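# Six arms move a tablecloth off a side table

## Task

Using the arm mounting positions given in the scene frame (metres, headings in degrees counter-clockwise from +x): arm1 x=-0.87 y=+0.65 z=+0.72 facing -90; arm2 x=-0.87 y=-0.65 z=+0.72 facing +90; arm3 x=+0.00 y=+0.65 z=+0.72 facing -90; arm4 x=+0.00 y=-0.65 z=+0.72 facing +90; arm5 x=+0.87 y=+0.65 z=+0.72 facing -90; arm6 x=+0.87 y=-0.65 z=+0.72 facing +90. Remove the tablecloth from the side table and lay it on the big table so that no part of it droops past the big table's edge. Every item that was standing on the side table must finish resting directly on the uncovered side-table top, upright as it was and close to its original spot. At the end all grippers must have released and the arms must be out of the way; anything that stays in place only because a robot is holding it does not count.

## Robot and tools

Setup. Six identical i2rt Big YAM arms (arm1 to arm6) are fixed on a big table. Each has six revolute joints, a two-finger gripper and a wrist camera that, with joints 1 and 6 at zero and the hand level and pointing forward, sits above the hand looking toward the fingertips. Reach is about 1.0 m measured from the joint-1 axis. Two room cameras, cam_high and cam_low, are also available. The arms do not coordinate with one another; if one stalls, the rest keep going.

Frame. One shared scene frame: origin on the floor, +z up, distances in metres. The arm bases sit at z=+0.72, odd arms at y=+0.65 facing -90 degrees, even arms at y=-0.65 facing +90 degrees, with x of -0.87 (arm1, arm2), 0.00 (arm3, arm4) and +0.87 (arm5, arm6). The hand point is halfway between the fingertips; the hand z axis runs along the fingers and the fingers open along its y axis. No line reports the base poses.

execute_actions. Argument actions is a list holding at most one action object (an empty list simply reports state and images). The action is keyed by robot name, "arm1" through "arm6", each containing "joints", an object mapping joint names to absolute targets (not offsets). All named motions start at once and may finish at different moments. Keys and ranges: joint1_rad -2.879 to 2.879, tolerance ±0.045 (rotation about the base, positive counter-clockwise seen from above, zero points the arm along its base heading); joint2_rad 0 to 3.141, ±0.14 (shoulder; zero has the upper arm back and roughly horizontal, increasing lifts it up then forward); joint3_rad 0 to 3.019, ±0.09 (elbow; zero is fully folded, increasing opens); joint4_rad -1.692 to 1.57, ±0.055 (hand pitch, positive tips fingers up); joint5_rad -1.57 to 1.57, ±0.03 (sideways hand swing, positive to the arm's right); joint6_rad -2.094 to 2.094, ±0.035 (hand roll, positive clockwise viewed from behind); gripper_m 0 to 0.093 metres, ±0.003 (fingertip gap; grip force roughly 50 to 62 N per pad, lower on some). Joints or arms left out may keep driving toward earlier targets, and joint_status will not show it. Any unknown key or out-of-range number rejects the whole call with nothing moving. One action runs at most 15 s. Joints move at differing speeds, so the hand can sweep a wide arc between postures. Optional cameras: a list of camera names (the six wrist cameras, cam_high, cam_low, or "all"); omitted, null or ["all"] returns every camera, [] none. The pictures line gives the image order.

wait: seconds from 0 to 10; commands nothing and returns the same state and images as an empty action.

zoom_image: camera name plus region [x0, y0, x1, y1] in pixels of that camera's most recent full image, origin top-left, at most 504 by 504.

finished_scene: scene number (1 or 2); ends the scene permanently after the last command is held, and reports success. A reply with no tool call ends everything.

Reading results. joint_positions gives current joint values. joint_status reports how each commanded motion ended: reached, "off_target" (resting short and possibly still pushing), "contact_stop" or "time_out" (target dropped, holding where stopped), "not_followed" (a self- and inter-arm collision check blocked the arm targets, usually with a cause line; the gripper part still runs, and blocked targets may be retried on each later action until replaced or the path frees). After time_out a joint may keep a target no farther than 0.375, 0.375, 0.113, 0.225, 0.075 and 0.3 rad (joints 1 to 6) from where it stands and keep pushing; on_its_own lists such uncommanded behaviour, where "held at" is the held target, not the position. Sending a joint its reported position relieves the push. Tiny target changes may not move a joint; joints carrying load sag.

Hazards. The arms do not stop on contact and can push hard. Robots pressing hard against each other fails and ends the run; hard collisions may too, and no line reports arm-to-arm contact. The clearance check may react late and ignores fingers, gripper housings and wrist cameras. Knocking rigid objects out of the work area fails the task (cloth is exempt). Drops, slips, slams and strong pushes reduce quality. Sustained load heats motors: a MOTOR HOT line appears from 85 °C, and at 100 °C an OVER-TEMPERATURE FAULT drops that whole arm until it cools; its unfinished keys show "limit_stop_at_motor_heat", so resend them. If a call reports a stop, later execute_actions, wait and finished_scene calls in that same reply are skipped. The robot holds the last command while you are thinking, and fewer, faster motions are better. Finish with grippers open and arms retracted away from the cloth and objects.

Each tool is called as name(argument=value, ...) on one line, values as JSON.

## Session

execute_actions(actions=[])

Scene clock: 0.00 s.
arm1.joint_positions: joint1_rad=+0.011 joint2_rad=+0.441 joint3_rad=+1.477 joint4_rad=-1.540 joint5_rad=+0.016 joint6_rad=+0.011 gripper_m=+0.095
arm1.joint_status: not commanded
arm1.hand: x=-0.8738 y=+0.5326 z=+1.3540 quat_wxyz=(-0.363, -0.609, -0.608, +0.358) (m; scene frame)
arm2.joint_positions: joint1_rad=+0.005 joint2_rad=+0.436 joint3_rad=+1.463 joint4_rad=-1.545 joint5_rad=+0.016 joint6_rad=+0.012 gripper_m=+0.094
arm2.joint_status: not commanded
arm2.hand: x=-0.8796 y=-0.5321 z=+1.2900 quat_wxyz=(-0.358, +0.617, -0.606, -0.353) (m; scene frame)
arm3.joint_positions: joint1_rad=+0.006 joint2_rad=+0.449 joint3_rad=+1.469 joint4_rad=-1.528 joint5_rad=-0.015 joint6_rad=+0.002 gripper_m=+0.094
arm3.joint_status: not commanded
arm3.hand: x=-0.0021 y=+0.5246 z=+1.2924 quat_wxyz=(-0.358, -0.617, -0.602, +0.359) (m; scene frame)
arm4.joint_positions: joint1_rad=+0.011 joint2_rad=+0.430 joint3_rad=+1.481 joint4_rad=-1.526 joint5_rad=+0.016 joint6_rad=+0.017 gripper_m=+0.095
arm4.joint_status: not commanded
arm4.hand: x=-0.0032 y=-0.5359 z=+1.2898 quat_wxyz=(-0.359, +0.613, -0.594, -0.378) (m; scene frame)
arm5.joint_positions: joint1_rad=-0.012 joint2_rad=+0.426 joint3_rad=+1.468 joint4_rad=-1.529 joint5_rad=+0.015 joint6_rad=+0.009 gripper_m=+0.094
arm5.joint_status: not commanded
arm5.hand: x=+0.8676 y=+0.5391 z=+1.3561 quat_wxyz=(-0.358, -0.616, -0.593, +0.376) (m; scene frame)
arm6.joint_positions: joint1_rad=+0.003 joint2_rad=+0.454 joint3_rad=+1.482 joint4_rad=-1.543 joint5_rad=+0.010 joint6_rad=-0.016 gripper_m=+0.095
arm6.joint_status: not commanded
arm6.hand: x=+0.8676 y=-0.5253 z=+1.3801 quat_wxyz=(-0.356, +0.624, -0.599, -0.354) (m; scene frame)
pictures: arm1_cam_wrist, arm2_cam_wrist, arm3_cam_wrist, arm4_cam_wrist, arm5_cam_wrist, arm6_cam_wrist, cam_high, cam_low
Images, in order (width x height): arm1_cam_wrist 504x504, arm2_cam_wrist 504x504, arm3_cam_wrist 504x504, arm4_cam_wrist 504x504, arm5_cam_wrist 504x504, arm6_cam_wrist 504x504, cam_high 504x504, cam_low 504x504.

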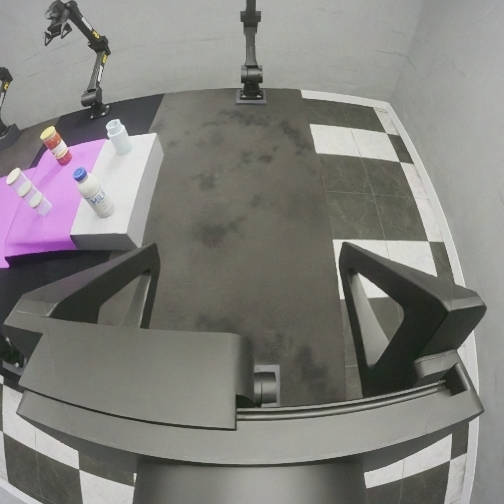

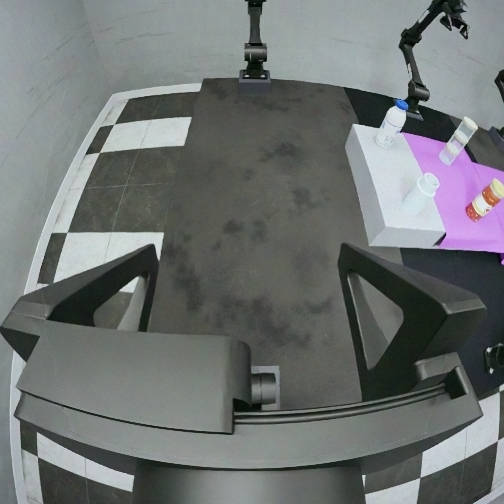

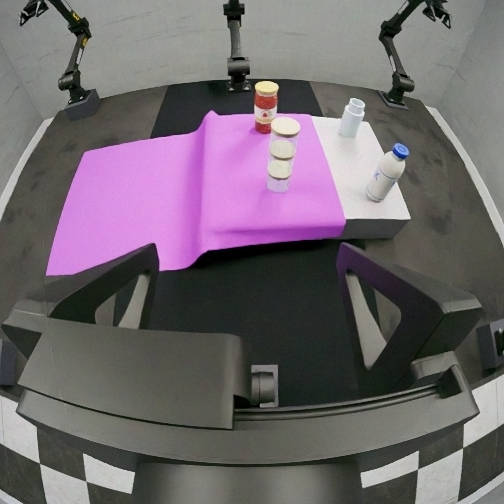

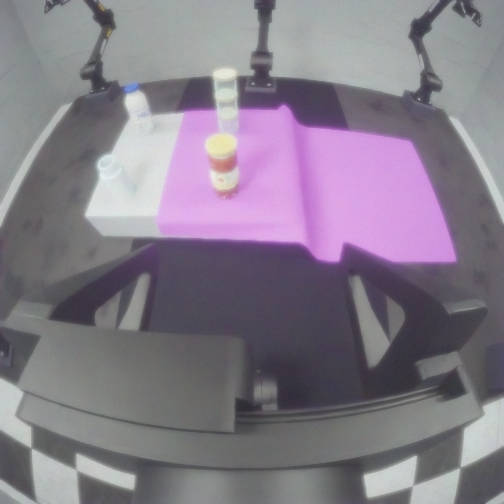

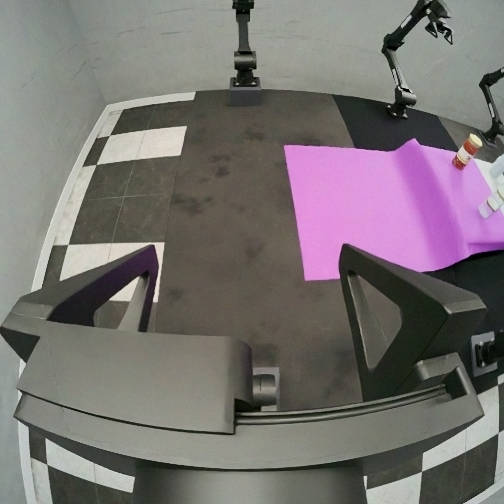

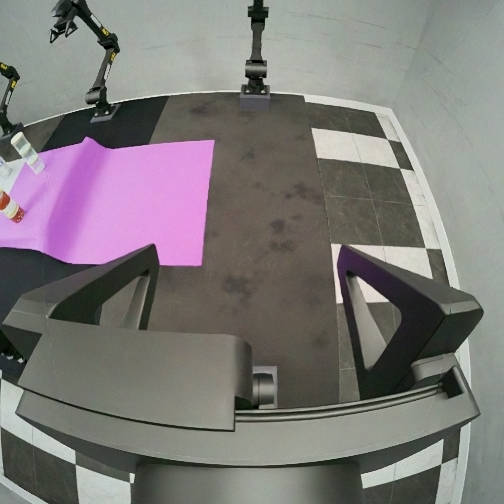

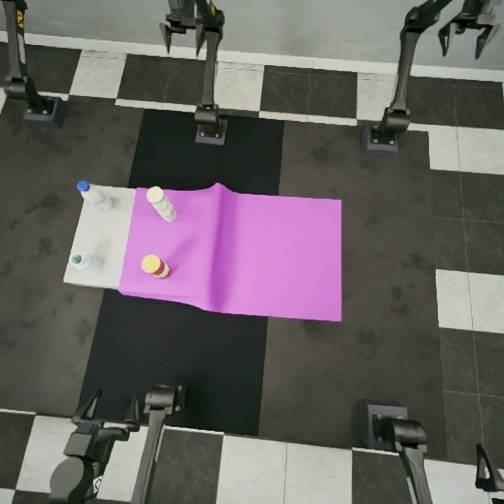

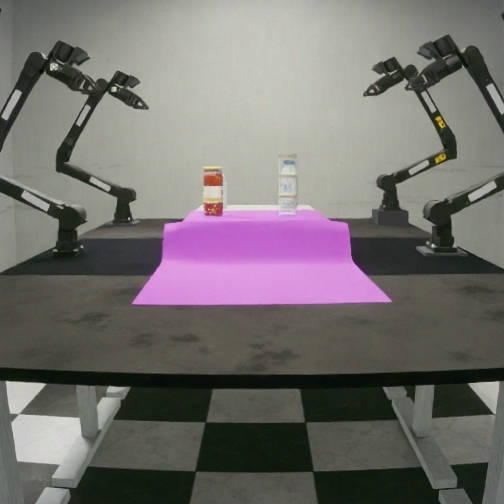

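execute_actions(actions=[{"arm3":{"joints":{"joint2_rad":1.0,"joint3_rad":0.8,"joint4_rad":-0.1}},"arm4":{"joints":{"joint2_rad":1.0,"joint3_rad":0.8,"joint4_rad":-0.1}},"arm5":{"joints":{"joint2_rad":1.6,"joint3_rad":1.5,"joint4_rad":-1.4}},"arm6":{"joints":{"joint4_rad":-0.5}},"arm2":{"joints":{"joint3_rad":0.9}},"arm1":{"joints":{"joint2_rad":1.2}}}], cameras=["arm3_cam_wrist","arm4_cam_wrist","cam_low","cam_high"])

Scene clock: 2.47 s.
arm1.joint_positions: joint1_rad=+0.011 joint2_rad=+1.210 joint3_rad=+1.481 joint4_rad=-1.540 joint5_rad=+0.016 joint6_rad=+0.011 gripper_m=+0.095
arm1.joint_status: all done
arm1.hand: x=-0.8668 y=+0.2581 z=+1.1674 quat_wxyz=(-0.105, -0.696, -0.702, +0.109) (m; scene frame)
arm2.joint_positions: joint1_rad=+0.005 joint2_rad=+0.438 joint3_rad=+0.888 joint4_rad=-1.545 joint5_rad=+0.016 joint6_rad=+0.012 gripper_m=+0.094
arm2.joint_status: all done
arm2.hand: x=-0.8766 y=-0.4860 z=+1.0333 quat_wxyz=(-0.175, +0.693, -0.681, -0.159) (m; scene frame)
arm3.joint_positions: joint1_rad=+0.006 joint2_rad=+1.001 joint3_rad=+0.796 joint4_rad=-0.120 joint5_rad=-0.015 joint6_rad=+0.002 gripper_m=+0.094
arm3.joint_status: all done
arm3.hand: x=-0.0133 y=+0.1681 z=+1.0600 quat_wxyz=(-0.411, -0.581, -0.568, +0.414) (m; scene frame)
arm4.joint_positions: joint1_rad=+0.011 joint2_rad=+1.009 joint3_rad=+0.797 joint4_rad=-0.123 joint5_rad=+0.016 joint6_rad=+0.017 gripper_m=+0.095
arm4.joint_status: all done
arm4.hand: x=-0.0254 y=-0.1673 z=+1.0463 quat_wxyz=(-0.398, +0.585, -0.567, -0.421) (m; scene frame)
arm5.joint_positions: joint1_rad=-0.012 joint2_rad=+1.600 joint3_rad=+1.492 joint4_rad=-1.402 joint5_rad=+0.015 joint6_rad=+0.009 gripper_m=+0.094
arm5.joint_status: all done
arm5.hand: x=+0.8567 y=+0.1565 z=+1.0156 quat_wxyz=(-0.016, -0.718, -0.695, +0.031) (m; scene frame)
arm6.joint_positions: joint1_rad=+0.003 joint2_rad=+0.454 joint3_rad=+1.482 joint4_rad=-0.515 joint5_rad=+0.010 joint6_rad=-0.016 gripper_m=+0.095
arm6.joint_status: all done
arm6.hand: x=+0.8672 y=-0.5240 z=+1.6219 quat_wxyz=(-0.608, +0.364, -0.352, -0.612) (m; scene frame)
pictures: arm3_cam_wrist, arm4_cam_wrist, cam_high, cam_low
Images, in order (width x height): arm3_cam_wrist 504x504, arm4_cam_wrist 504x504, cam_high 504x504, cam_low 504x504.

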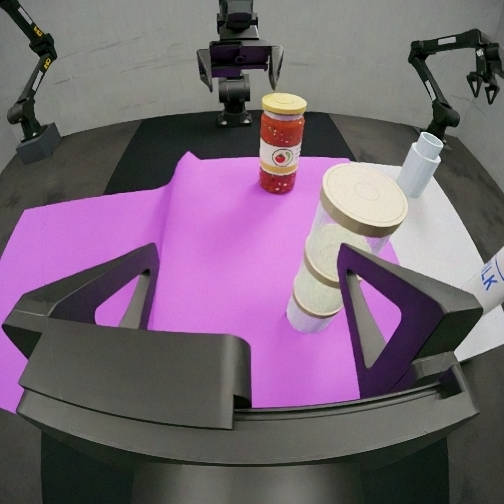

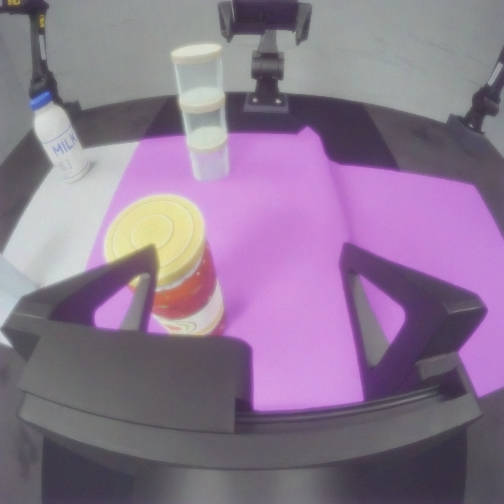

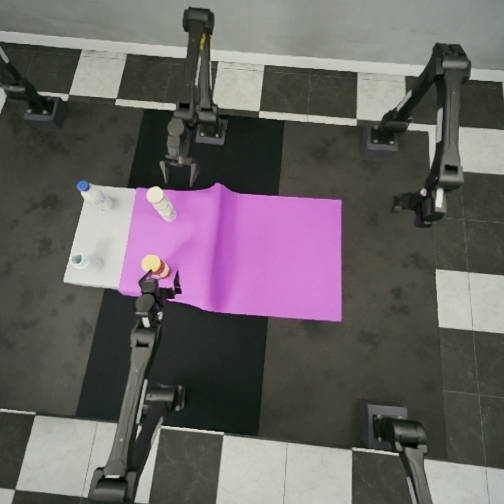

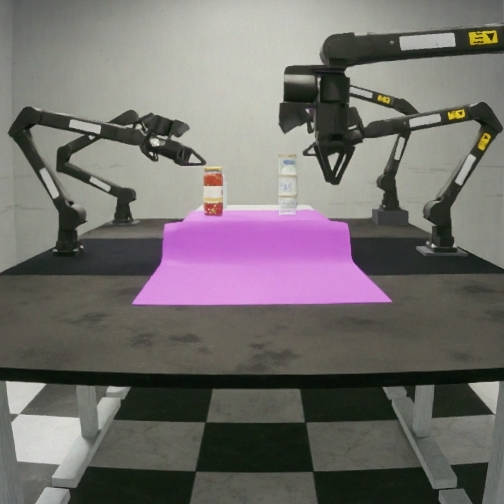

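execute_actions(actions=[{"arm3":{"joints":{"joint2_rad":0.55}},"arm4":{"joints":{"joint2_rad":0.55}},"arm5":{"joints":{"joint1_rad":-0.755}},"arm6":{"joints":{"joint1_rad":0.755}},"arm1":{"joints":{"joint2_rad":0.5}}}], cameras=[])

execute_actions(actions=[{"arm3":{"joints":{"joint1_rad":-0.147,"joint2_rad":0.72,"joint3_rad":0.325,"joint4_rad":-0.06}},"arm4":{"joints":{"joint1_rad":0.095,"joint2_rad":0.72,"joint3_rad":0.325,"joint4_rad":-0.06}},"arm5":{"joints":{"joint2_rad":2.15,"joint3_rad":1.725,"joint4_rad":-0.9,"joint6_rad":0.75}},"arm6":{"joints":{"joint2_rad":2.15,"joint3_rad":1.725,"joint4_rad":-0.9,"joint6_rad":-0.75}}}], cameras=["arm3_cam_wrist","arm4_cam_wrist","cam_low","cam_high"])

Scene clock: 6.93 s.
arm1.joint_positions: joint1_rad=+0.011 joint2_rad=+0.496 joint3_rad=+1.487 joint4_rad=-1.540 joint5_rad=+0.016 joint6_rad=+0.011 gripper_m=+0.095
arm1.joint_status: all done
arm1.hand: x=-0.8733 y=+0.5109 z=+1.3522 quat_wxyz=(-0.349, -0.617, -0.616, +0.344) (m; scene frame)
arm2.joint_positions: joint1_rad=+0.005 joint2_rad=+0.438 joint3_rad=+0.888 joint4_rad=-1.545 joint5_rad=+0.016 joint6_rad=+0.012 gripper_m=+0.094
arm2.joint_status: not commanded
arm2.hand: x=-0.8766 y=-0.4860 z=+1.0333 quat_wxyz=(-0.175, +0.693, -0.681, -0.159) (m; scene frame)
arm3.joint_positions: joint1_rad=+0.006 joint2_rad=+0.549 joint3_rad=+0.796 joint4_rad=-0.110 joint5_rad=-0.015 joint6_rad=+0.002 gripper_m=+0.094
arm3.joint_status: all done
arm3.hand: x=-0.0091 y=+0.3015 z=+1.2433 quat_wxyz=(-0.529, -0.469, -0.461, +0.537) (m; scene frame)
arm4.joint_positions: joint1_rad=+0.011 joint2_rad=+0.543 joint3_rad=+0.797 joint4_rad=-0.114 joint5_rad=+0.016 joint6_rad=+0.017 gripper_m=+0.095
arm4.joint_status: all done
arm4.hand: x=-0.0171 y=-0.3045 z=+1.2353 quat_wxyz=(-0.517, +0.469, -0.458, -0.551) (m; scene frame)
arm5.joint_positions: joint1_rad=-0.762 joint2_rad=+1.600 joint3_rad=+1.492 joint4_rad=-1.402 joint5_rad=+0.015 joint6_rad=+0.009 gripper_m=+0.094
arm5.joint_status: all done
arm5.hand: x=+0.5233 y=+0.2991 z=+1.0165 quat_wxyz=(-0.007, -0.923, -0.384, +0.035) (m; scene frame)
arm6.joint_positions: joint1_rad=+0.748 joint2_rad=+0.454 joint3_rad=+1.482 joint4_rad=-0.515 joint5_rad=+0.010 joint6_rad=-0.016 gripper_m=+0.095
arm6.joint_status: all done
arm6.hand: x=+0.7840 y=-0.5578 z=+1.6219 quat_wxyz=(-0.342, +0.466, -0.197, -0.792) (m; scene frame)
pictures: none
No camera images: the call's "cameras" was empty. Leave "cameras" out to get every camera's image.

Scene clock: 9.00 s.
arm1.joint_positions: joint1_rad=+0.011 joint2_rad=+0.496 joint3_rad=+1.487 joint4_rad=-1.540 joint5_rad=+0.016 joint6_rad=+0.011 gripper_m=+0.095
arm1.joint_status: not commanded
arm1.hand: x=-0.8733 y=+0.5109 z=+1.3522 quat_wxyz=(-0.349, -0.617, -0.616, +0.344) (m; scene frame)
arm2.joint_positions: joint1_rad=+0.005 joint2_rad=+0.438 joint3_rad=+0.888 joint4_rad=-1.545 joint5_rad=+0.016 joint6_rad=+0.012 gripper_m=+0.094
arm2.joint_status: not commanded
arm2.hand: x=-0.8766 y=-0.4860 z=+1.0333 quat_wxyz=(-0.175, +0.693, -0.681, -0.159) (m; scene frame)
arm3.joint_positions: joint1_rad=-0.146 joint2_rad=+0.726 joint3_rad=+0.325 joint4_rad=-0.068 joint5_rad=-0.015 joint6_rad=+0.002 gripper_m=+0.094
arm3.joint_status: all done
arm3.hand: x=-0.0628 y=+0.3007 z=+0.9027 quat_wxyz=(-0.340, -0.653, -0.547, +0.398) (m; scene frame)
arm4.joint_positions: joint1_rad=+0.090 joint2_rad=+0.730 joint3_rad=+0.322 joint4_rad=-0.066 joint5_rad=+0.016 joint6_rad=+0.017 gripper_m=+0.095
arm4.joint_status: all done
arm4.hand: x=-0.0457 y=-0.2986 z=+0.8903 quat_wxyz=(-0.344, +0.636, -0.569, -0.392) (m; scene frame)
arm5.joint_positions: joint1_rad=-0.762 joint2_rad=+2.150 joint3_rad=+1.705 joint4_rad=-0.909 joint5_rad=+0.015 joint6_rad=+0.740 gripper_m=+0.094
arm5.joint_status: all done
arm5.hand: x=+0.3908 y=+0.1630 z=+0.8033 quat_wxyz=(-0.073, -0.993, -0.028, +0.085) (m; scene frame)
arm6.joint_positions: joint1_rad=+0.748 joint2_rad=+2.149 joint3_rad=+1.699 joint4_rad=-0.897 joint5_rad=+0.010 joint6_rad=-0.742 gripper_m=+0.095
arm6.joint_status: all done
arm6.hand: x=+0.3926 y=-0.1602 z=+0.8187 quat_wxyz=(-0.079, +0.994, -0.027, -0.076) (m; scene frame)
pictures: arm3_cam_wrist, arm4_cam_wrist, cam_high, cam_low
Images, in order (width x height): arm3_cam_wrist 504x504, arm4_cam_wrist 504x504, cam_high 504x504, cam_low 504x504.

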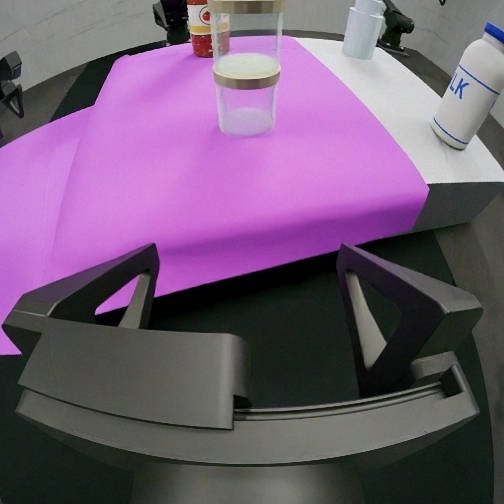

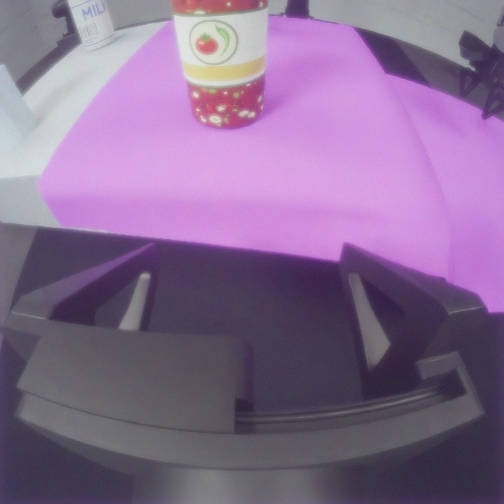

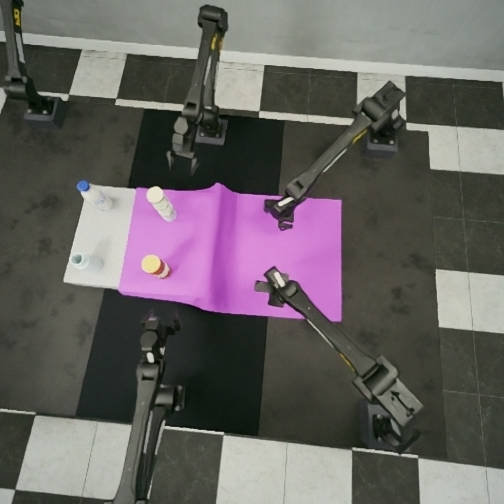

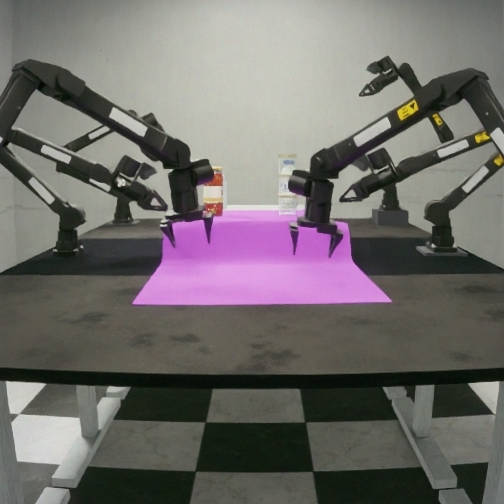

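execute_actions(actions=[{"arm3":{"joints":{"joint2_rad":1.22,"joint3_rad":0.476,"joint4_rad":0.4}},"arm4":{"joints":{"joint1_rad":0.135,"joint2_rad":1.15,"joint3_rad":0.48,"joint4_rad":0.36}},"arm5":{"joints":{"joint2_rad":2.27}},"arm6":{"joints":{"joint2_rad":2.295}}}], cameras=["arm3_cam_wrist","arm4_cam_wrist","cam_low","cam_high"])

Scene clock: 10.60 s.
arm1.joint_positions: joint1_rad=+0.011 joint2_rad=+0.496 joint3_rad=+1.487 joint4_rad=-1.540 joint5_rad=+0.016 joint6_rad=+0.011 gripper_m=+0.095
arm1.joint_status: not commanded
arm1.hand: x=-0.8733 y=+0.5109 z=+1.3522 quat_wxyz=(-0.349, -0.617, -0.616, +0.344) (m; scene frame)
arm2.joint_positions: joint1_rad=+0.005 joint2_rad=+0.438 joint3_rad=+0.888 joint4_rad=-1.545 joint5_rad=+0.016 joint6_rad=+0.012 gripper_m=+0.094
arm2.joint_status: not commanded
arm2.hand: x=-0.8766 y=-0.4860 z=+1.0333 quat_wxyz=(-0.175, +0.693, -0.681, -0.159) (m; scene frame)
arm3.joint_positions: joint1_rad=-0.146 joint2_rad=+1.227 joint3_rad=+0.432 joint4_rad=+0.381 joint5_rad=-0.015 joint6_rad=+0.002 gripper_m=+0.094
arm3.joint_status: all done
arm3.hand: x=-0.0804 y=+0.2063 z=+0.8684 quat_wxyz=(-0.355, -0.642, -0.538, +0.416) (m; scene frame)
arm4.joint_positions: joint1_rad=+0.127 joint2_rad=+1.149 joint3_rad=+0.447 joint4_rad=+0.337 joint5_rad=+0.016 joint6_rad=+0.017 gripper_m=+0.095
arm4.joint_status: all done
arm4.hand: x=-0.0756 y=-0.2061 z=+0.8901 quat_wxyz=(-0.366, +0.624, -0.538, -0.434) (m; scene frame)
arm5.joint_positions: joint1_rad=-0.758 joint2_rad=+2.240 joint3_rad=+1.716 joint4_rad=-0.904 joint5_rad=+0.018 joint6_rad=+0.741 gripper_m=+0.094
arm5.joint_status: all done
arm5.hand: x=+0.3976 y=+0.1664 z=+0.7485 quat_wxyz=(-0.047, -0.997, -0.030, +0.060) (m; scene frame)
arm6.joint_positions: joint1_rad=+0.747 joint2_rad=+2.286 joint3_rad=+1.712 joint4_rad=-0.901 joint5_rad=+0.007 joint6_rad=-0.743 gripper_m=+0.095
arm6.joint_status: all done
arm6.hand: x=+0.4057 y=-0.1734 z=+0.7343 quat_wxyz=(-0.034, +0.999, -0.027, -0.031) (m; scene frame)
pictures: arm3_cam_wrist, arm4_cam_wrist, cam_high, cam_low
Images, in order (width x height): arm3_cam_wrist 504x504, arm4_cam_wrist 504x504, cam_high 504x504, cam_low 504x504.

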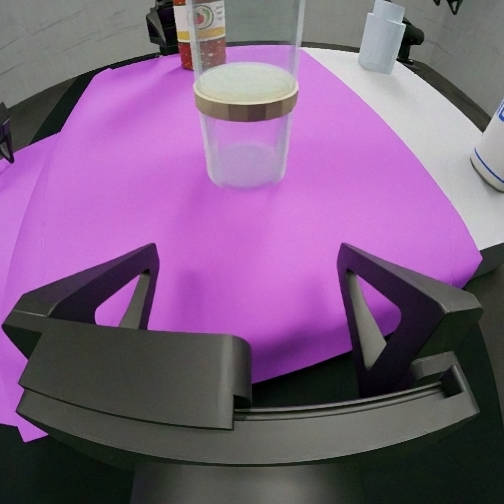

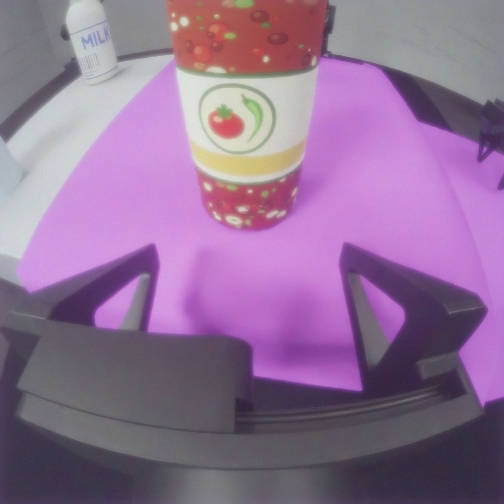

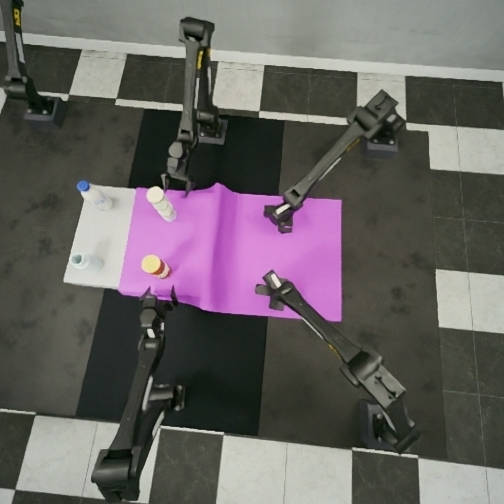

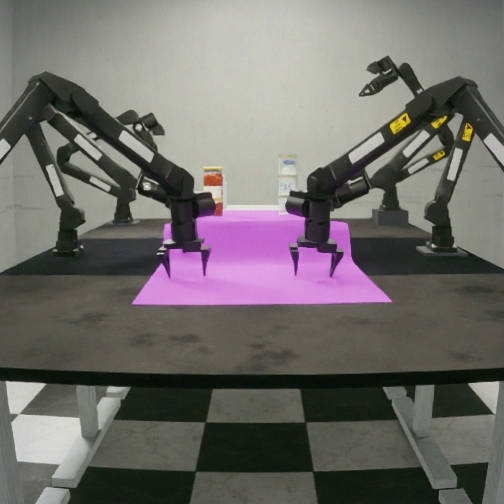

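execute_actions(actions=[{"arm3":{"joints":{"joint2_rad":1.46,"joint3_rad":0.71,"joint4_rad":0.46}},"arm4":{"joints":{"joint2_rad":1.4,"joint3_rad":0.68,"joint4_rad":0.43}},"arm5":{"joints":{"joint2_rad":2.32}},"arm6":{"joints":{"joint2_rad":2.33}}}], cameras=["arm3_cam_wrist","arm4_cam_wrist","cam_high"])

Scene clock: 12.27 s.
arm1.joint_positions: joint1_rad=+0.011 joint2_rad=+0.496 joint3_rad=+1.487 joint4_rad=-1.540 joint5_rad=+0.016 joint6_rad=+0.011 gripper_m=+0.095
arm1.joint_status: not commanded
arm1.hand: x=-0.8733 y=+0.5109 z=+1.3522 quat_wxyz=(-0.349, -0.617, -0.616, +0.344) (m; scene frame)
arm2.joint_positions: joint1_rad=+0.005 joint2_rad=+0.438 joint3_rad=+0.888 joint4_rad=-1.545 joint5_rad=+0.016 joint6_rad=+0.012 gripper_m=+0.094
arm2.joint_status: not commanded
arm2.hand: x=-0.8766 y=-0.4860 z=+1.0333 quat_wxyz=(-0.175, +0.693, -0.681, -0.159) (m; scene frame)
arm3.joint_positions: joint1_rad=-0.146 joint2_rad=+1.465 joint3_rad=+0.664 joint4_rad=+0.444 joint5_rad=-0.015 joint6_rad=+0.002 gripper_m=+0.094
arm3.joint_status: all done
arm3.hand: x=-0.0977 y=+0.1130 z=+0.8844 quat_wxyz=(-0.370, -0.629, -0.528, +0.434) (m; scene frame)
arm4.joint_positions: joint1_rad=+0.127 joint2_rad=+1.396 joint3_rad=+0.646 joint4_rad=+0.413 joint5_rad=+0.016 joint6_rad=+0.017 gripper_m=+0.095
arm4.joint_status: all done
arm4.hand: x=-0.0903 y=-0.1234 z=+0.8934 quat_wxyz=(-0.372, +0.618, -0.533, -0.442) (m; scene frame)
arm5.joint_positions: joint1_rad=-0.758 joint2_rad=+2.243 joint3_rad=+1.716 joint4_rad=-0.904 joint5_rad=+0.018 joint6_rad=+0.741 gripper_m=+0.094
arm5.joint_status: all done
arm5.hand: x=+0.3979 y=+0.1667 z=+0.7470 quat_wxyz=(-0.046, -0.997, -0.030, +0.060) (m; scene frame)
arm6.joint_positions: joint1_rad=+0.747 joint2_rad=+2.288 joint3_rad=+1.712 joint4_rad=-0.901 joint5_rad=+0.007 joint6_rad=-0.743 gripper_m=+0.095
arm6.joint_status: all done
arm6.hand: x=+0.4061 y=-0.1737 z=+0.7328 quat_wxyz=(-0.033, +0.999, -0.027, -0.030) (m; scene frame)
pictures: arm3_cam_wrist, arm4_cam_wrist, cam_high
Images, in order (width x height): arm3_cam_wrist 504x504, arm4_cam_wrist 504x504, cam_high 504x504.

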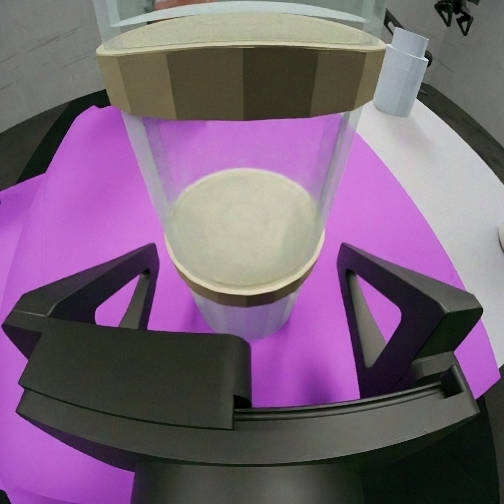

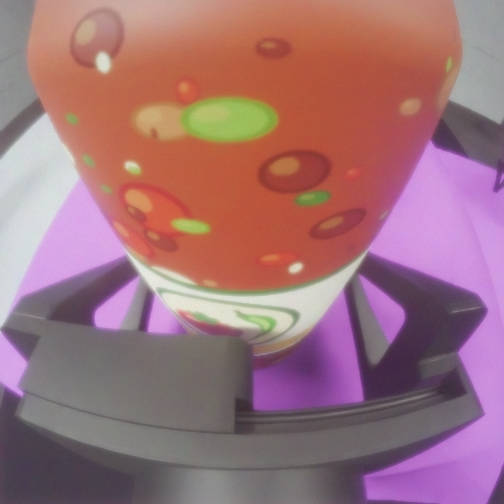

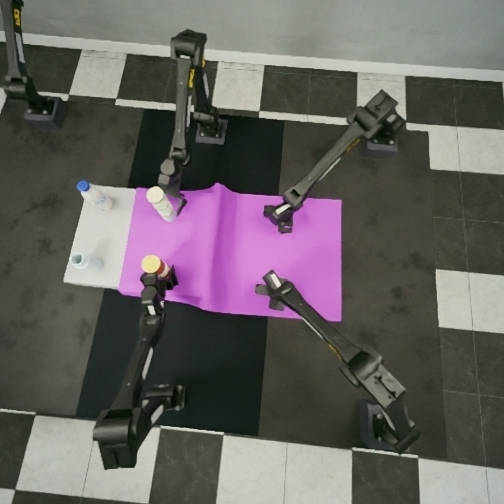

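execute_actions(actions=[{"arm3":{"joints":{"gripper_m":0.03}},"arm4":{"joints":{"gripper_m":0.03}},"arm5":{"joints":{"joint3_rad":1.64}},"arm6":{"joints":{"joint3_rad":1.67}}}], cameras=[])

execute_actions(actions=[{"arm3":{"joints":{"joint3_rad":0.77,"joint4_rad":0.41}},"arm4":{"joints":{"joint3_rad":0.75,"joint4_rad":0.38}},"arm5":{"joints":{"gripper_m":0}},"arm6":{"joints":{"gripper_m":0}}}], cameras=["arm3_cam_wrist","arm5_cam_wrist","arm6_cam_wrist","cam_low"])

Scene clock: 13.57 s.
arm1.joint_positions: joint1_rad=+0.011 joint2_rad=+0.496 joint3_rad=+1.487 joint4_rad=-1.540 joint5_rad=+0.016 joint6_rad=+0.011 gripper_m=+0.095
arm1.joint_status: not commanded
arm1.hand: x=-0.8733 y=+0.5109 z=+1.3522 quat_wxyz=(-0.349, -0.617, -0.616, +0.344) (m; scene frame)
arm2.joint_positions: joint1_rad=+0.005 joint2_rad=+0.438 joint3_rad=+0.888 joint4_rad=-1.545 joint5_rad=+0.016 joint6_rad=+0.012 gripper_m=+0.094
arm2.joint_status: not commanded
arm2.hand: x=-0.8766 y=-0.4860 z=+1.0333 quat_wxyz=(-0.175, +0.693, -0.681, -0.159) (m; scene frame)
arm3.joint_positions: joint1_rad=-0.146 joint2_rad=+1.465 joint3_rad=+0.664 joint4_rad=+0.444 joint5_rad=-0.016 joint6_rad=+0.002 gripper_m=+0.058
arm3.joint_status: gripper_m off_target (ended at +0.058, target +0.030)
arm3.hand: x=-0.0976 y=+0.1129 z=+0.8844 quat_wxyz=(-0.370, -0.629, -0.528, +0.434) (m; scene frame)
arm4.joint_positions: joint1_rad=+0.127 joint2_rad=+1.396 joint3_rad=+0.646 joint4_rad=+0.413 joint5_rad=+0.015 joint6_rad=+0.017 gripper_m=+0.067
arm4.joint_status: gripper_m off_target (ended at +0.067, target +0.030)
arm4.hand: x=-0.0904 y=-0.1234 z=+0.8934 quat_wxyz=(-0.372, +0.618, -0.533, -0.442) (m; scene frame)
arm5.joint_positions: joint1_rad=-0.758 joint2_rad=+2.238 joint3_rad=+1.702 joint4_rad=-0.891 joint5_rad=+0.018 joint6_rad=+0.741 gripper_m=+0.094
arm5.joint_status: all done
arm5.hand: x=+0.3993 y=+0.1680 z=+0.7455 quat_wxyz=(-0.047, -0.997, -0.030, +0.061) (m; scene frame)
arm6.joint_positions: joint1_rad=+0.747 joint2_rad=+2.288 joint3_rad=+1.705 joint4_rad=-0.896 joint5_rad=+0.007 joint6_rad=-0.743 gripper_m=+0.095
arm6.joint_status: all done
arm6.hand: x=+0.4072 y=-0.1749 z=+0.7312 quat_wxyz=(-0.033, +0.999, -0.027, -0.030) (m; scene frame)
pictures: none
No camera images: the call's "cameras" was empty. Leave "cameras" out to get every camera's image.

Scene clock: 14.33 s.
arm1.joint_positions: joint1_rad=+0.011 joint2_rad=+0.496 joint3_rad=+1.487 joint4_rad=-1.540 joint5_rad=+0.016 joint6_rad=+0.011 gripper_m=+0.095
arm1.joint_status: not commanded
arm1.hand: x=-0.8733 y=+0.5109 z=+1.3522 quat_wxyz=(-0.349, -0.617, -0.616, +0.344) (m; scene frame)
arm2.joint_positions: joint1_rad=+0.005 joint2_rad=+0.438 joint3_rad=+0.888 joint4_rad=-1.545 joint5_rad=+0.016 joint6_rad=+0.012 gripper_m=+0.094
arm2.joint_status: not commanded
arm2.hand: x=-0.8766 y=-0.4860 z=+1.0333 quat_wxyz=(-0.175, +0.693, -0.681, -0.159) (m; scene frame)
arm3.joint_positions: joint1_rad=-0.146 joint2_rad=+1.470 joint3_rad=+0.690 joint4_rad=+0.405 joint5_rad=-0.016 joint6_rad=+0.002 gripper_m=+0.058
arm3.joint_status: all done
arm3.hand: x=-0.0987 y=+0.1071 z=+0.8856 quat_wxyz=(-0.365, -0.633, -0.531, +0.428) (m; scene frame)
arm4.joint_positions: joint1_rad=+0.127 joint2_rad=+1.404 joint3_rad=+0.673 joint4_rad=+0.374 joint5_rad=+0.015 joint6_rad=+0.017 gripper_m=+0.067
arm4.joint_status: all done
arm4.hand: x=-0.0916 y=-0.1168 z=+0.8950 quat_wxyz=(-0.368, +0.622, -0.536, -0.437) (m; scene frame)
arm5.joint_positions: joint1_rad=-0.780 joint2_rad=+2.229 joint3_rad=+1.677 joint4_rad=-0.911 joint5_rad=+0.030 joint6_rad=+0.741 gripper_m=+0.001
arm5.joint_status: all done
arm5.hand: x=+0.3975 y=+0.1901 z=+0.7417 quat_wxyz=(-0.030, -0.998, -0.019, +0.052) (m; scene frame)
arm6.joint_positions: joint1_rad=+0.775 joint2_rad=+2.280 joint3_rad=+1.684 joint4_rad=-0.913 joint5_rad=-0.003 joint6_rad=-0.743 gripper_m=+0.001
arm6.joint_status: all done
arm6.hand: x=+0.4016 y=-0.1977 z=+0.7289 quat_wxyz=(-0.019, +0.999, -0.012, -0.023) (m; scene frame)
pictures: arm3_cam_wrist, arm5_cam_wrist, arm6_cam_wrist, cam_low
Images, in order (width x height): arm3_cam_wrist 504x504, arm5_cam_wrist 504x504, arm6_cam_wrist 504x504, cam_low 504x504.

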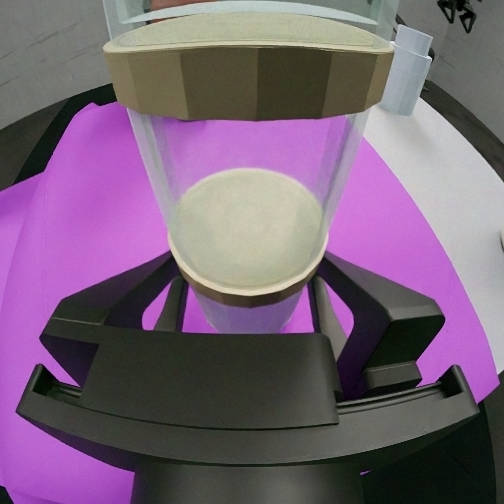

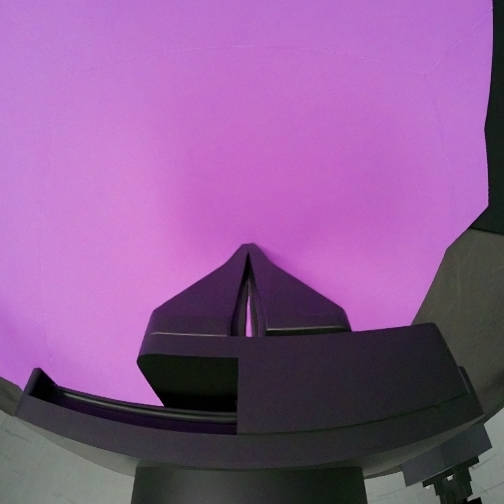

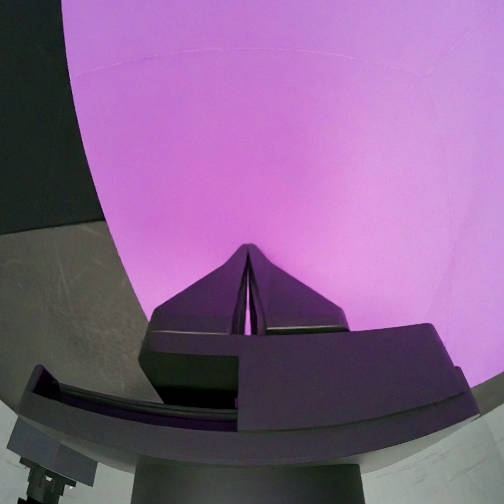

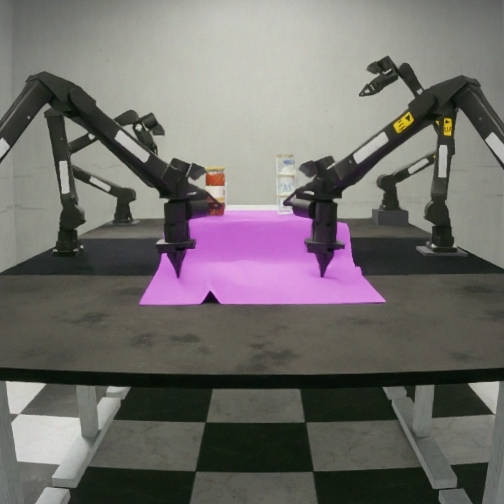

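execute_actions(actions=[{"arm3":{"joints":{"joint2_rad":1.43,"joint3_rad":0.85,"joint4_rad":0.33}},"arm4":{"joints":{"joint2_rad":1.36,"joint3_rad":0.83,"joint4_rad":0.3}},"arm5":{"joints":{"joint2_rad":2.12}},"arm6":{"joints":{"joint2_rad":2.17}}}], cameras=["arm3_cam_wrist","cam_high","cam_low"])

Scene clock: 16.50 s.
arm1.joint_positions: joint1_rad=+0.011 joint2_rad=+0.496 joint3_rad=+1.487 joint4_rad=-1.540 joint5_rad=+0.016 joint6_rad=+0.011 gripper_m=+0.095
arm1.joint_status: not commanded
arm1.hand: x=-0.8733 y=+0.5109 z=+1.3522 quat_wxyz=(-0.349, -0.617, -0.616, +0.344) (m; scene frame)
arm2.joint_positions: joint1_rad=+0.005 joint2_rad=+0.438 joint3_rad=+0.888 joint4_rad=-1.545 joint5_rad=+0.016 joint6_rad=+0.012 gripper_m=+0.094
arm2.joint_status: not commanded
arm2.hand: x=-0.8766 y=-0.4860 z=+1.0333 quat_wxyz=(-0.175, +0.693, -0.681, -0.159) (m; scene frame)
arm3.joint_positions: joint1_rad=-0.146 joint2_rad=+1.466 joint3_rad=+0.767 joint4_rad=+0.318 joint5_rad=-0.016 joint6_rad=+0.002 gripper_m=+0.058
arm3.joint_status: all done
arm3.hand: x=-0.1021 y=+0.0885 z=+0.9070 quat_wxyz=(-0.364, -0.635, -0.532, +0.426) (m; scene frame)
arm4.joint_positions: joint1_rad=+0.127 joint2_rad=+1.404 joint3_rad=+0.730 joint4_rad=+0.275 joint5_rad=+0.015 joint6_rad=+0.017 gripper_m=+0.067
arm4.joint_status: joint3_rad time_out (moved +0.056 of +0.157); the others done
arm4.on_its_own: joint3_rad reads +0.730 and still pushes toward +0.830 since a time_out
arm4.hand: x=-0.0933 y=-0.1070 z=+0.9017 quat_wxyz=(-0.356, +0.631, -0.544, -0.423) (m; scene frame)
arm5.joint_positions: joint1_rad=-0.765 joint2_rad=+2.107 joint3_rad=+1.634 joint4_rad=-0.904 joint5_rad=+0.018 joint6_rad=+0.741 gripper_m=+0.001
arm5.joint_status: all done
arm5.hand: x=+0.4045 y=+0.1808 z=+0.8036 quat_wxyz=(-0.064, -0.994, -0.026, +0.079) (m; scene frame)
arm6.joint_positions: joint1_rad=+0.762 joint2_rad=+2.173 joint3_rad=+1.659 joint4_rad=-0.908 joint5_rad=+0.007 joint6_rad=-0.743 gripper_m=+0.001
arm6.joint_status: all done
arm6.hand: x=+0.4019 y=-0.1831 z=+0.7875 quat_wxyz=(-0.052, +0.997, -0.020, -0.051) (m; scene frame)
pictures: arm3_cam_wrist, cam_high, cam_low
Images, in order (width x height): arm3_cam_wrist 504x504, cam_high 504x504, cam_low 504x504.

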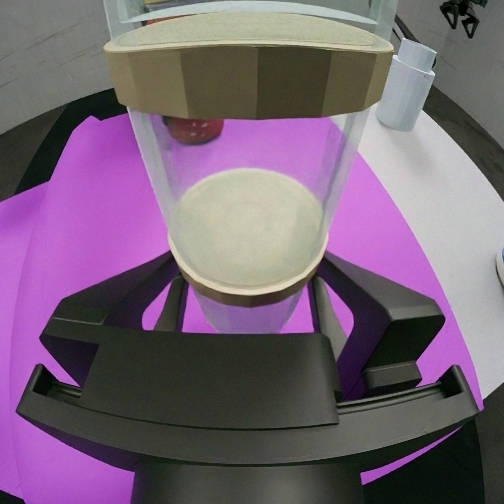

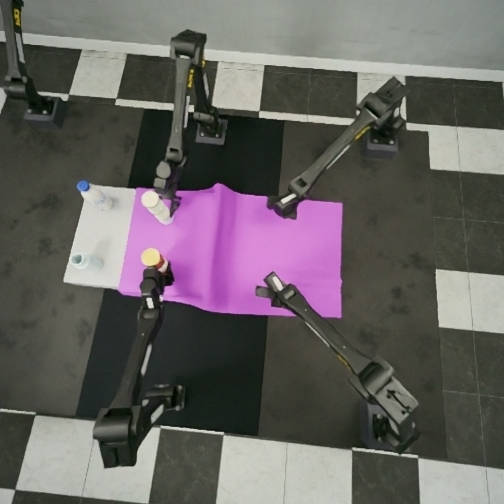

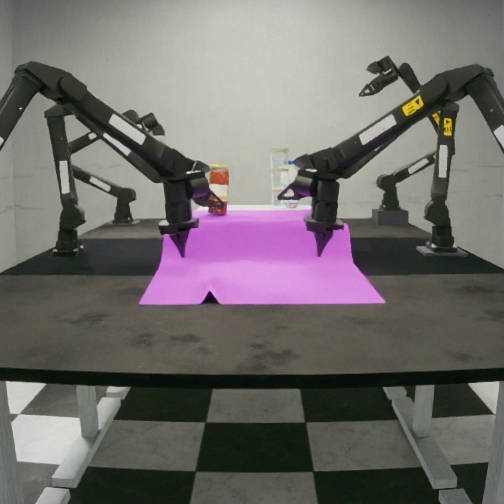

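execute_actions(actions=[{"arm4":{"joints":{"joint2_rad":1.28,"joint4_rad":0.27}},"arm3":{"joints":{"joint2_rad":1.36,"joint4_rad":0.3}},"arm5":{"joints":{"joint2_rad":1.0,"joint1_rad":0}},"arm6":{"joints":{"joint1_rad":0.42,"joint2_rad":2.0,"joint3_rad":1.42,"joint4_rad":-0.85,"joint6_rad":-1.15,"gripper_m":0.07}}}], cameras=["arm6_cam_wrist","cam_high","cam_low"])

Scene clock: 19.57 s.
arm1.joint_positions: joint1_rad=+0.011 joint2_rad=+0.496 joint3_rad=+1.487 joint4_rad=-1.540 joint5_rad=+0.016 joint6_rad=+0.011 gripper_m=+0.095
arm1.joint_status: not commanded
arm1.hand: x=-0.8733 y=+0.5109 z=+1.3522 quat_wxyz=(-0.349, -0.617, -0.616, +0.344) (m; scene frame)
arm2.joint_positions: joint1_rad=+0.005 joint2_rad=+0.438 joint3_rad=+0.888 joint4_rad=-1.545 joint5_rad=+0.016 joint6_rad=+0.012 gripper_m=+0.094
arm2.joint_status: not commanded
arm2.hand: x=-0.8766 y=-0.4860 z=+1.0333 quat_wxyz=(-0.175, +0.693, -0.681, -0.159) (m; scene frame)
arm3.joint_positions: joint1_rad=-0.146 joint2_rad=+1.382 joint3_rad=+0.767 joint4_rad=+0.285 joint5_rad=-0.016 joint6_rad=+0.002 gripper_m=+0.058
arm3.joint_status: all done
arm3.hand: x=-0.1006 y=+0.0969 z=+0.9450 quat_wxyz=(-0.377, -0.623, -0.523, +0.442) (m; scene frame)
arm4.joint_positions: joint1_rad=+0.127 joint2_rad=+1.325 joint3_rad=+0.730 joint4_rad=+0.240 joint5_rad=+0.015 joint6_rad=+0.017 gripper_m=+0.067
arm4.joint_status: all done
arm4.on_its_own: joint3_rad reads +0.730 and still pushes toward +0.830 since a time_out
arm4.hand: x=-0.0918 y=-0.1154 z=+0.9352 quat_wxyz=(-0.368, +0.622, -0.536, -0.437) (m; scene frame)
arm5.joint_positions: joint1_rad=+0.010 joint2_rad=+1.004 joint3_rad=+1.638 joint4_rad=-0.899 joint5_rad=+0.012 joint6_rad=+0.741 gripper_m=+0.000
arm5.joint_status: all done
arm5.hand: x=+0.8707 y=+0.2338 z=+1.4431 quat_wxyz=(-0.556, -0.726, -0.317, +0.253) (m; scene frame)
arm6.joint_positions: joint1_rad=+0.424 joint2_rad=+2.005 joint3_rad=+1.416 joint4_rad=-0.858 joint5_rad=+0.012 joint6_rad=-1.142 gripper_m=+0.070
arm6.joint_status: all done
arm6.hand: x=+0.6144 y=-0.1177 z=+0.8041 quat_wxyz=(-0.056, +0.998, +0.011, -0.020) (m; scene frame)
pictures: arm6_cam_wrist, cam_high, cam_low
Images, in order (width x height): arm6_cam_wrist 504x504, cam_high 504x504, cam_low 504x504.

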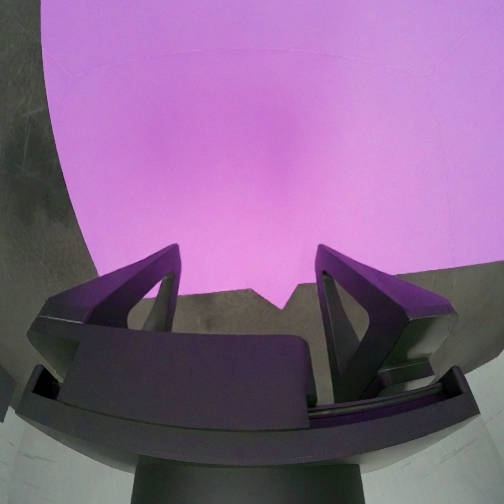

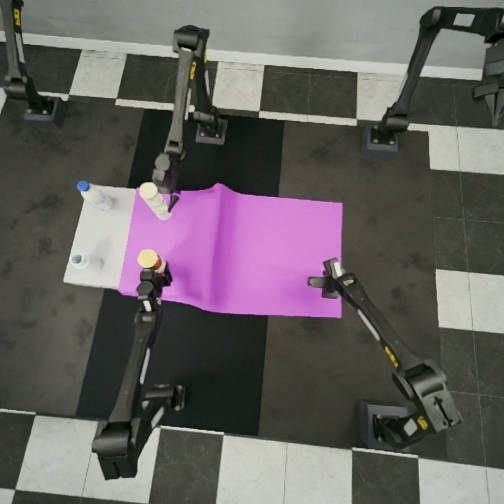

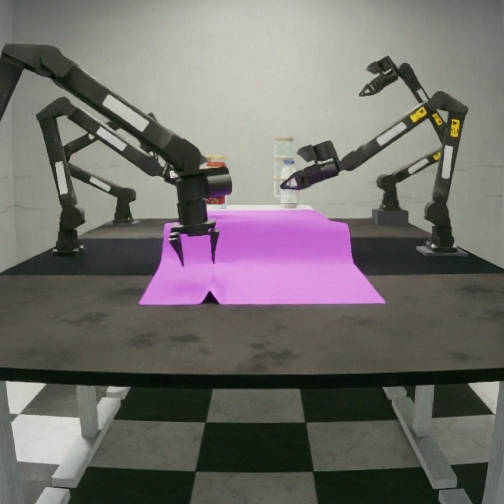

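Shift about 2 cm toward +y and a little toward +x.

execute_actions(actions=[{"arm6":{"joints":{"joint1_rad":0.36,"joint2_rad":2.17,"joint3_rad":1.49,"joint4_rad":-0.8,"joint6_rad":-1.2,"gripper_m":0.09}}}], cameras=["cam_low"])

execute_actions(actions=[{"arm6":{"joints":{"gripper_m":0}}}], cameras=[])

execute_actions(actions=[{"arm6":{"joints":{"joint2_rad":1.95}}}], cameras=["arm6_cam_wrist","cam_low"])

Scene clock: 21.03 s.
arm1.joint_positions: joint1_rad=+0.011 joint2_rad=+0.496 joint3_rad=+1.487 joint4_rad=-1.540 joint5_rad=+0.016 joint6_rad=+0.011 gripper_m=+0.095
arm1.joint_status: not commanded
arm1.hand: x=-0.8733 y=+0.5109 z=+1.3522 quat_wxyz=(-0.349, -0.617, -0.616, +0.344) (m; scene frame)
arm2.joint_positions: joint1_rad=+0.005 joint2_rad=+0.438 joint3_rad=+0.888 joint4_rad=-1.545 joint5_rad=+0.016 joint6_rad=+0.012 gripper_m=+0.094
arm2.joint_status: not commanded
arm2.hand: x=-0.8766 y=-0.4860 z=+1.0333 quat_wxyz=(-0.175, +0.693, -0.681, -0.159) (m; scene frame)
arm3.joint_positions: joint1_rad=-0.146 joint2_rad=+1.382 joint3_rad=+0.767 joint4_rad=+0.285 joint5_rad=-0.016 joint6_rad=+0.002 gripper_m=+0.058
arm3.joint_status: not commanded
arm3.hand: x=-0.1006 y=+0.0969 z=+0.9450 quat_wxyz=(-0.377, -0.623, -0.523, +0.442) (m; scene frame)
arm4.joint_positions: joint1_rad=+0.127 joint2_rad=+1.325 joint3_rad=+0.730 joint4_rad=+0.240 joint5_rad=+0.015 joint6_rad=+0.017 gripper_m=+0.067
arm4.joint_status: not commanded
arm4.on_its_own: joint3_rad reads +0.730 and still pushes toward +0.830 since a time_out
arm4.hand: x=-0.0918 y=-0.1154 z=+0.9352 quat_wxyz=(-0.368, +0.622, -0.536, -0.437) (m; scene frame)
arm5.joint_positions: joint1_rad=+0.010 joint2_rad=+1.004 joint3_rad=+1.638 joint4_rad=-0.899 joint5_rad=+0.012 joint6_rad=+0.741 gripper_m=+0.000
arm5.joint_status: not commanded
arm5.hand: x=+0.8707 y=+0.2338 z=+1.4431 quat_wxyz=(-0.556, -0.726, -0.317, +0.253) (m; scene frame)
arm6.joint_positions: joint1_rad=+0.354 joint2_rad=+2.164 joint3_rad=+1.478 joint4_rad=-0.804 joint5_rad=+0.010 joint6_rad=-1.192 gripper_m=+0.090
arm6.joint_status: all done
arm6.hand: x=+0.6471 y=-0.0874 z=+0.7345 quat_wxyz=(-0.038, +0.999, +0.001, -0.010) (m; scene frame)
pictures: cam_low
Images, in order (width x height): cam_low 504x504.

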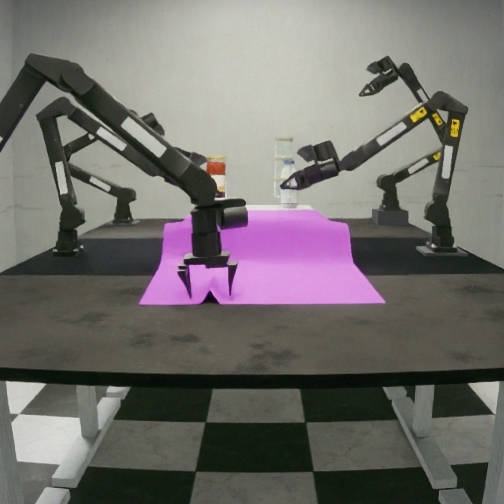

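Scene clock: 21.73 s.
arm1.joint_positions: joint1_rad=+0.011 joint2_rad=+0.496 joint3_rad=+1.487 joint4_rad=-1.540 joint5_rad=+0.016 joint6_rad=+0.011 gripper_m=+0.095
arm1.joint_status: not commanded
arm1.hand: x=-0.8733 y=+0.5109 z=+1.3522 quat_wxyz=(-0.349, -0.617, -0.616, +0.344) (m; scene frame)
arm2.joint_positions: joint1_rad=+0.005 joint2_rad=+0.438 joint3_rad=+0.888 joint4_rad=-1.545 joint5_rad=+0.016 joint6_rad=+0.012 gripper_m=+0.094
arm2.joint_status: not commanded
arm2.hand: x=-0.8766 y=-0.4860 z=+1.0333 quat_wxyz=(-0.175, +0.693, -0.681, -0.159) (m; scene frame)
arm3.joint_positions: joint1_rad=-0.146 joint2_rad=+1.382 joint3_rad=+0.767 joint4_rad=+0.285 joint5_rad=-0.016 joint6_rad=+0.002 gripper_m=+0.058
arm3.joint_status: not commanded
arm3.hand: x=-0.1006 y=+0.0969 z=+0.9450 quat_wxyz=(-0.377, -0.623, -0.523, +0.442) (m; scene frame)
arm4.joint_positions: joint1_rad=+0.127 joint2_rad=+1.325 joint3_rad=+0.730 joint4_rad=+0.240 joint5_rad=+0.015 joint6_rad=+0.017 gripper_m=+0.067
arm4.joint_status: not commanded
arm4.on_its_own: joint3_rad reads +0.730 and still pushes toward +0.830 since a time_out
arm4.hand: x=-0.0918 y=-0.1154 z=+0.9352 quat_wxyz=(-0.368, +0.622, -0.536, -0.437) (m; scene frame)
arm5.joint_positions: joint1_rad=+0.010 joint2_rad=+1.004 joint3_rad=+1.638 joint4_rad=-0.899 joint5_rad=+0.012 joint6_rad=+0.741 gripper_m=+0.000
arm5.joint_status: not commanded
arm5.hand: x=+0.8707 y=+0.2338 z=+1.4431 quat_wxyz=(-0.556, -0.726, -0.317, +0.253) (m; scene frame)
arm6.joint_positions: joint1_rad=+0.354 joint2_rad=+2.164 joint3_rad=+1.478 joint4_rad=-0.804 joint5_rad=+0.010 joint6_rad=-1.193 gripper_m=+0.001
arm6.joint_status: all done
arm6.hand: x=+0.6471 y=-0.0874 z=+0.7345 quat_wxyz=(-0.038, +0.999, +0.001, -0.010) (m; scene frame)
pictures: none
No camera images: the call's "cameras" was empty. Leave "cameras" out to get every camera's image.

Scene clock: 22.97 s.
arm1.joint_positions: joint1_rad=+0.011 joint2_rad=+0.496 joint3_rad=+1.487 joint4_rad=-1.540 joint5_rad=+0.016 joint6_rad=+0.011 gripper_m=+0.095
arm1.joint_status: not commanded
arm1.hand: x=-0.8733 y=+0.5109 z=+1.3522 quat_wxyz=(-0.349, -0.617, -0.616, +0.344) (m; scene frame)
arm2.joint_positions: joint1_rad=+0.005 joint2_rad=+0.438 joint3_rad=+0.888 joint4_rad=-1.545 joint5_rad=+0.016 joint6_rad=+0.012 gripper_m=+0.094
arm2.joint_status: not commanded
arm2.hand: x=-0.8766 y=-0.4860 z=+1.0333 quat_wxyz=(-0.175, +0.693, -0.681, -0.159) (m; scene frame)
arm3.joint_positions: joint1_rad=-0.146 joint2_rad=+1.382 joint3_rad=+0.767 joint4_rad=+0.285 joint5_rad=-0.016 joint6_rad=+0.002 gripper_m=+0.058
arm3.joint_status: not commanded
arm3.hand: x=-0.1006 y=+0.0969 z=+0.9450 quat_wxyz=(-0.377, -0.623, -0.523, +0.442) (m; scene frame)
arm4.joint_positions: joint1_rad=+0.127 joint2_rad=+1.325 joint3_rad=+0.730 joint4_rad=+0.240 joint5_rad=+0.015 joint6_rad=+0.017 gripper_m=+0.067
arm4.joint_status: not commanded
arm4.on_its_own: joint3_rad reads +0.730 and still pushes toward +0.830 since a time_out
arm4.hand: x=-0.0918 y=-0.1154 z=+0.9352 quat_wxyz=(-0.368, +0.622, -0.536, -0.437) (m; scene frame)
arm5.joint_positions: joint1_rad=+0.010 joint2_rad=+1.004 joint3_rad=+1.638 joint4_rad=-0.899 joint5_rad=+0.012 joint6_rad=+0.741 gripper_m=+0.000
arm5.joint_status: not commanded
arm5.hand: x=+0.8707 y=+0.2338 z=+1.4431 quat_wxyz=(-0.556, -0.726, -0.317, +0.253) (m; scene frame)
arm6.joint_positions: joint1_rad=+0.354 joint2_rad=+1.941 joint3_rad=+1.472 joint4_rad=-0.804 joint5_rad=+0.010 joint6_rad=-1.193 gripper_m=+0.001
arm6.joint_status: all done
arm6.hand: x=+0.6358 y=-0.0593 z=+0.8662 quat_wxyz=(-0.138, +0.989, +0.001, -0.050) (m; scene frame)
pictures: arm6_cam_wrist, cam_low
Images, in order (width x height): arm6_cam_wrist 504x504, cam_low 504x504.

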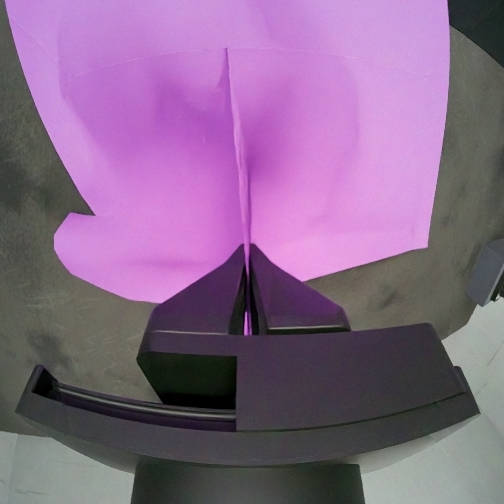

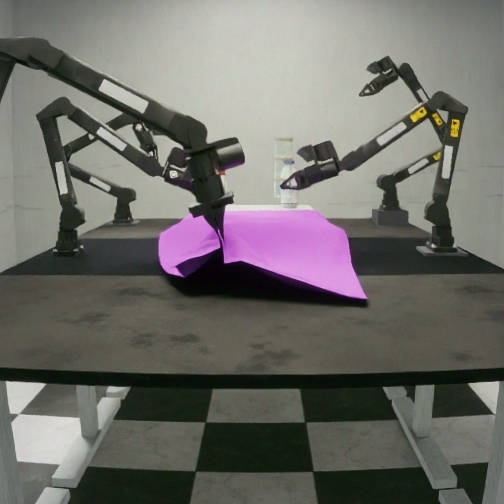

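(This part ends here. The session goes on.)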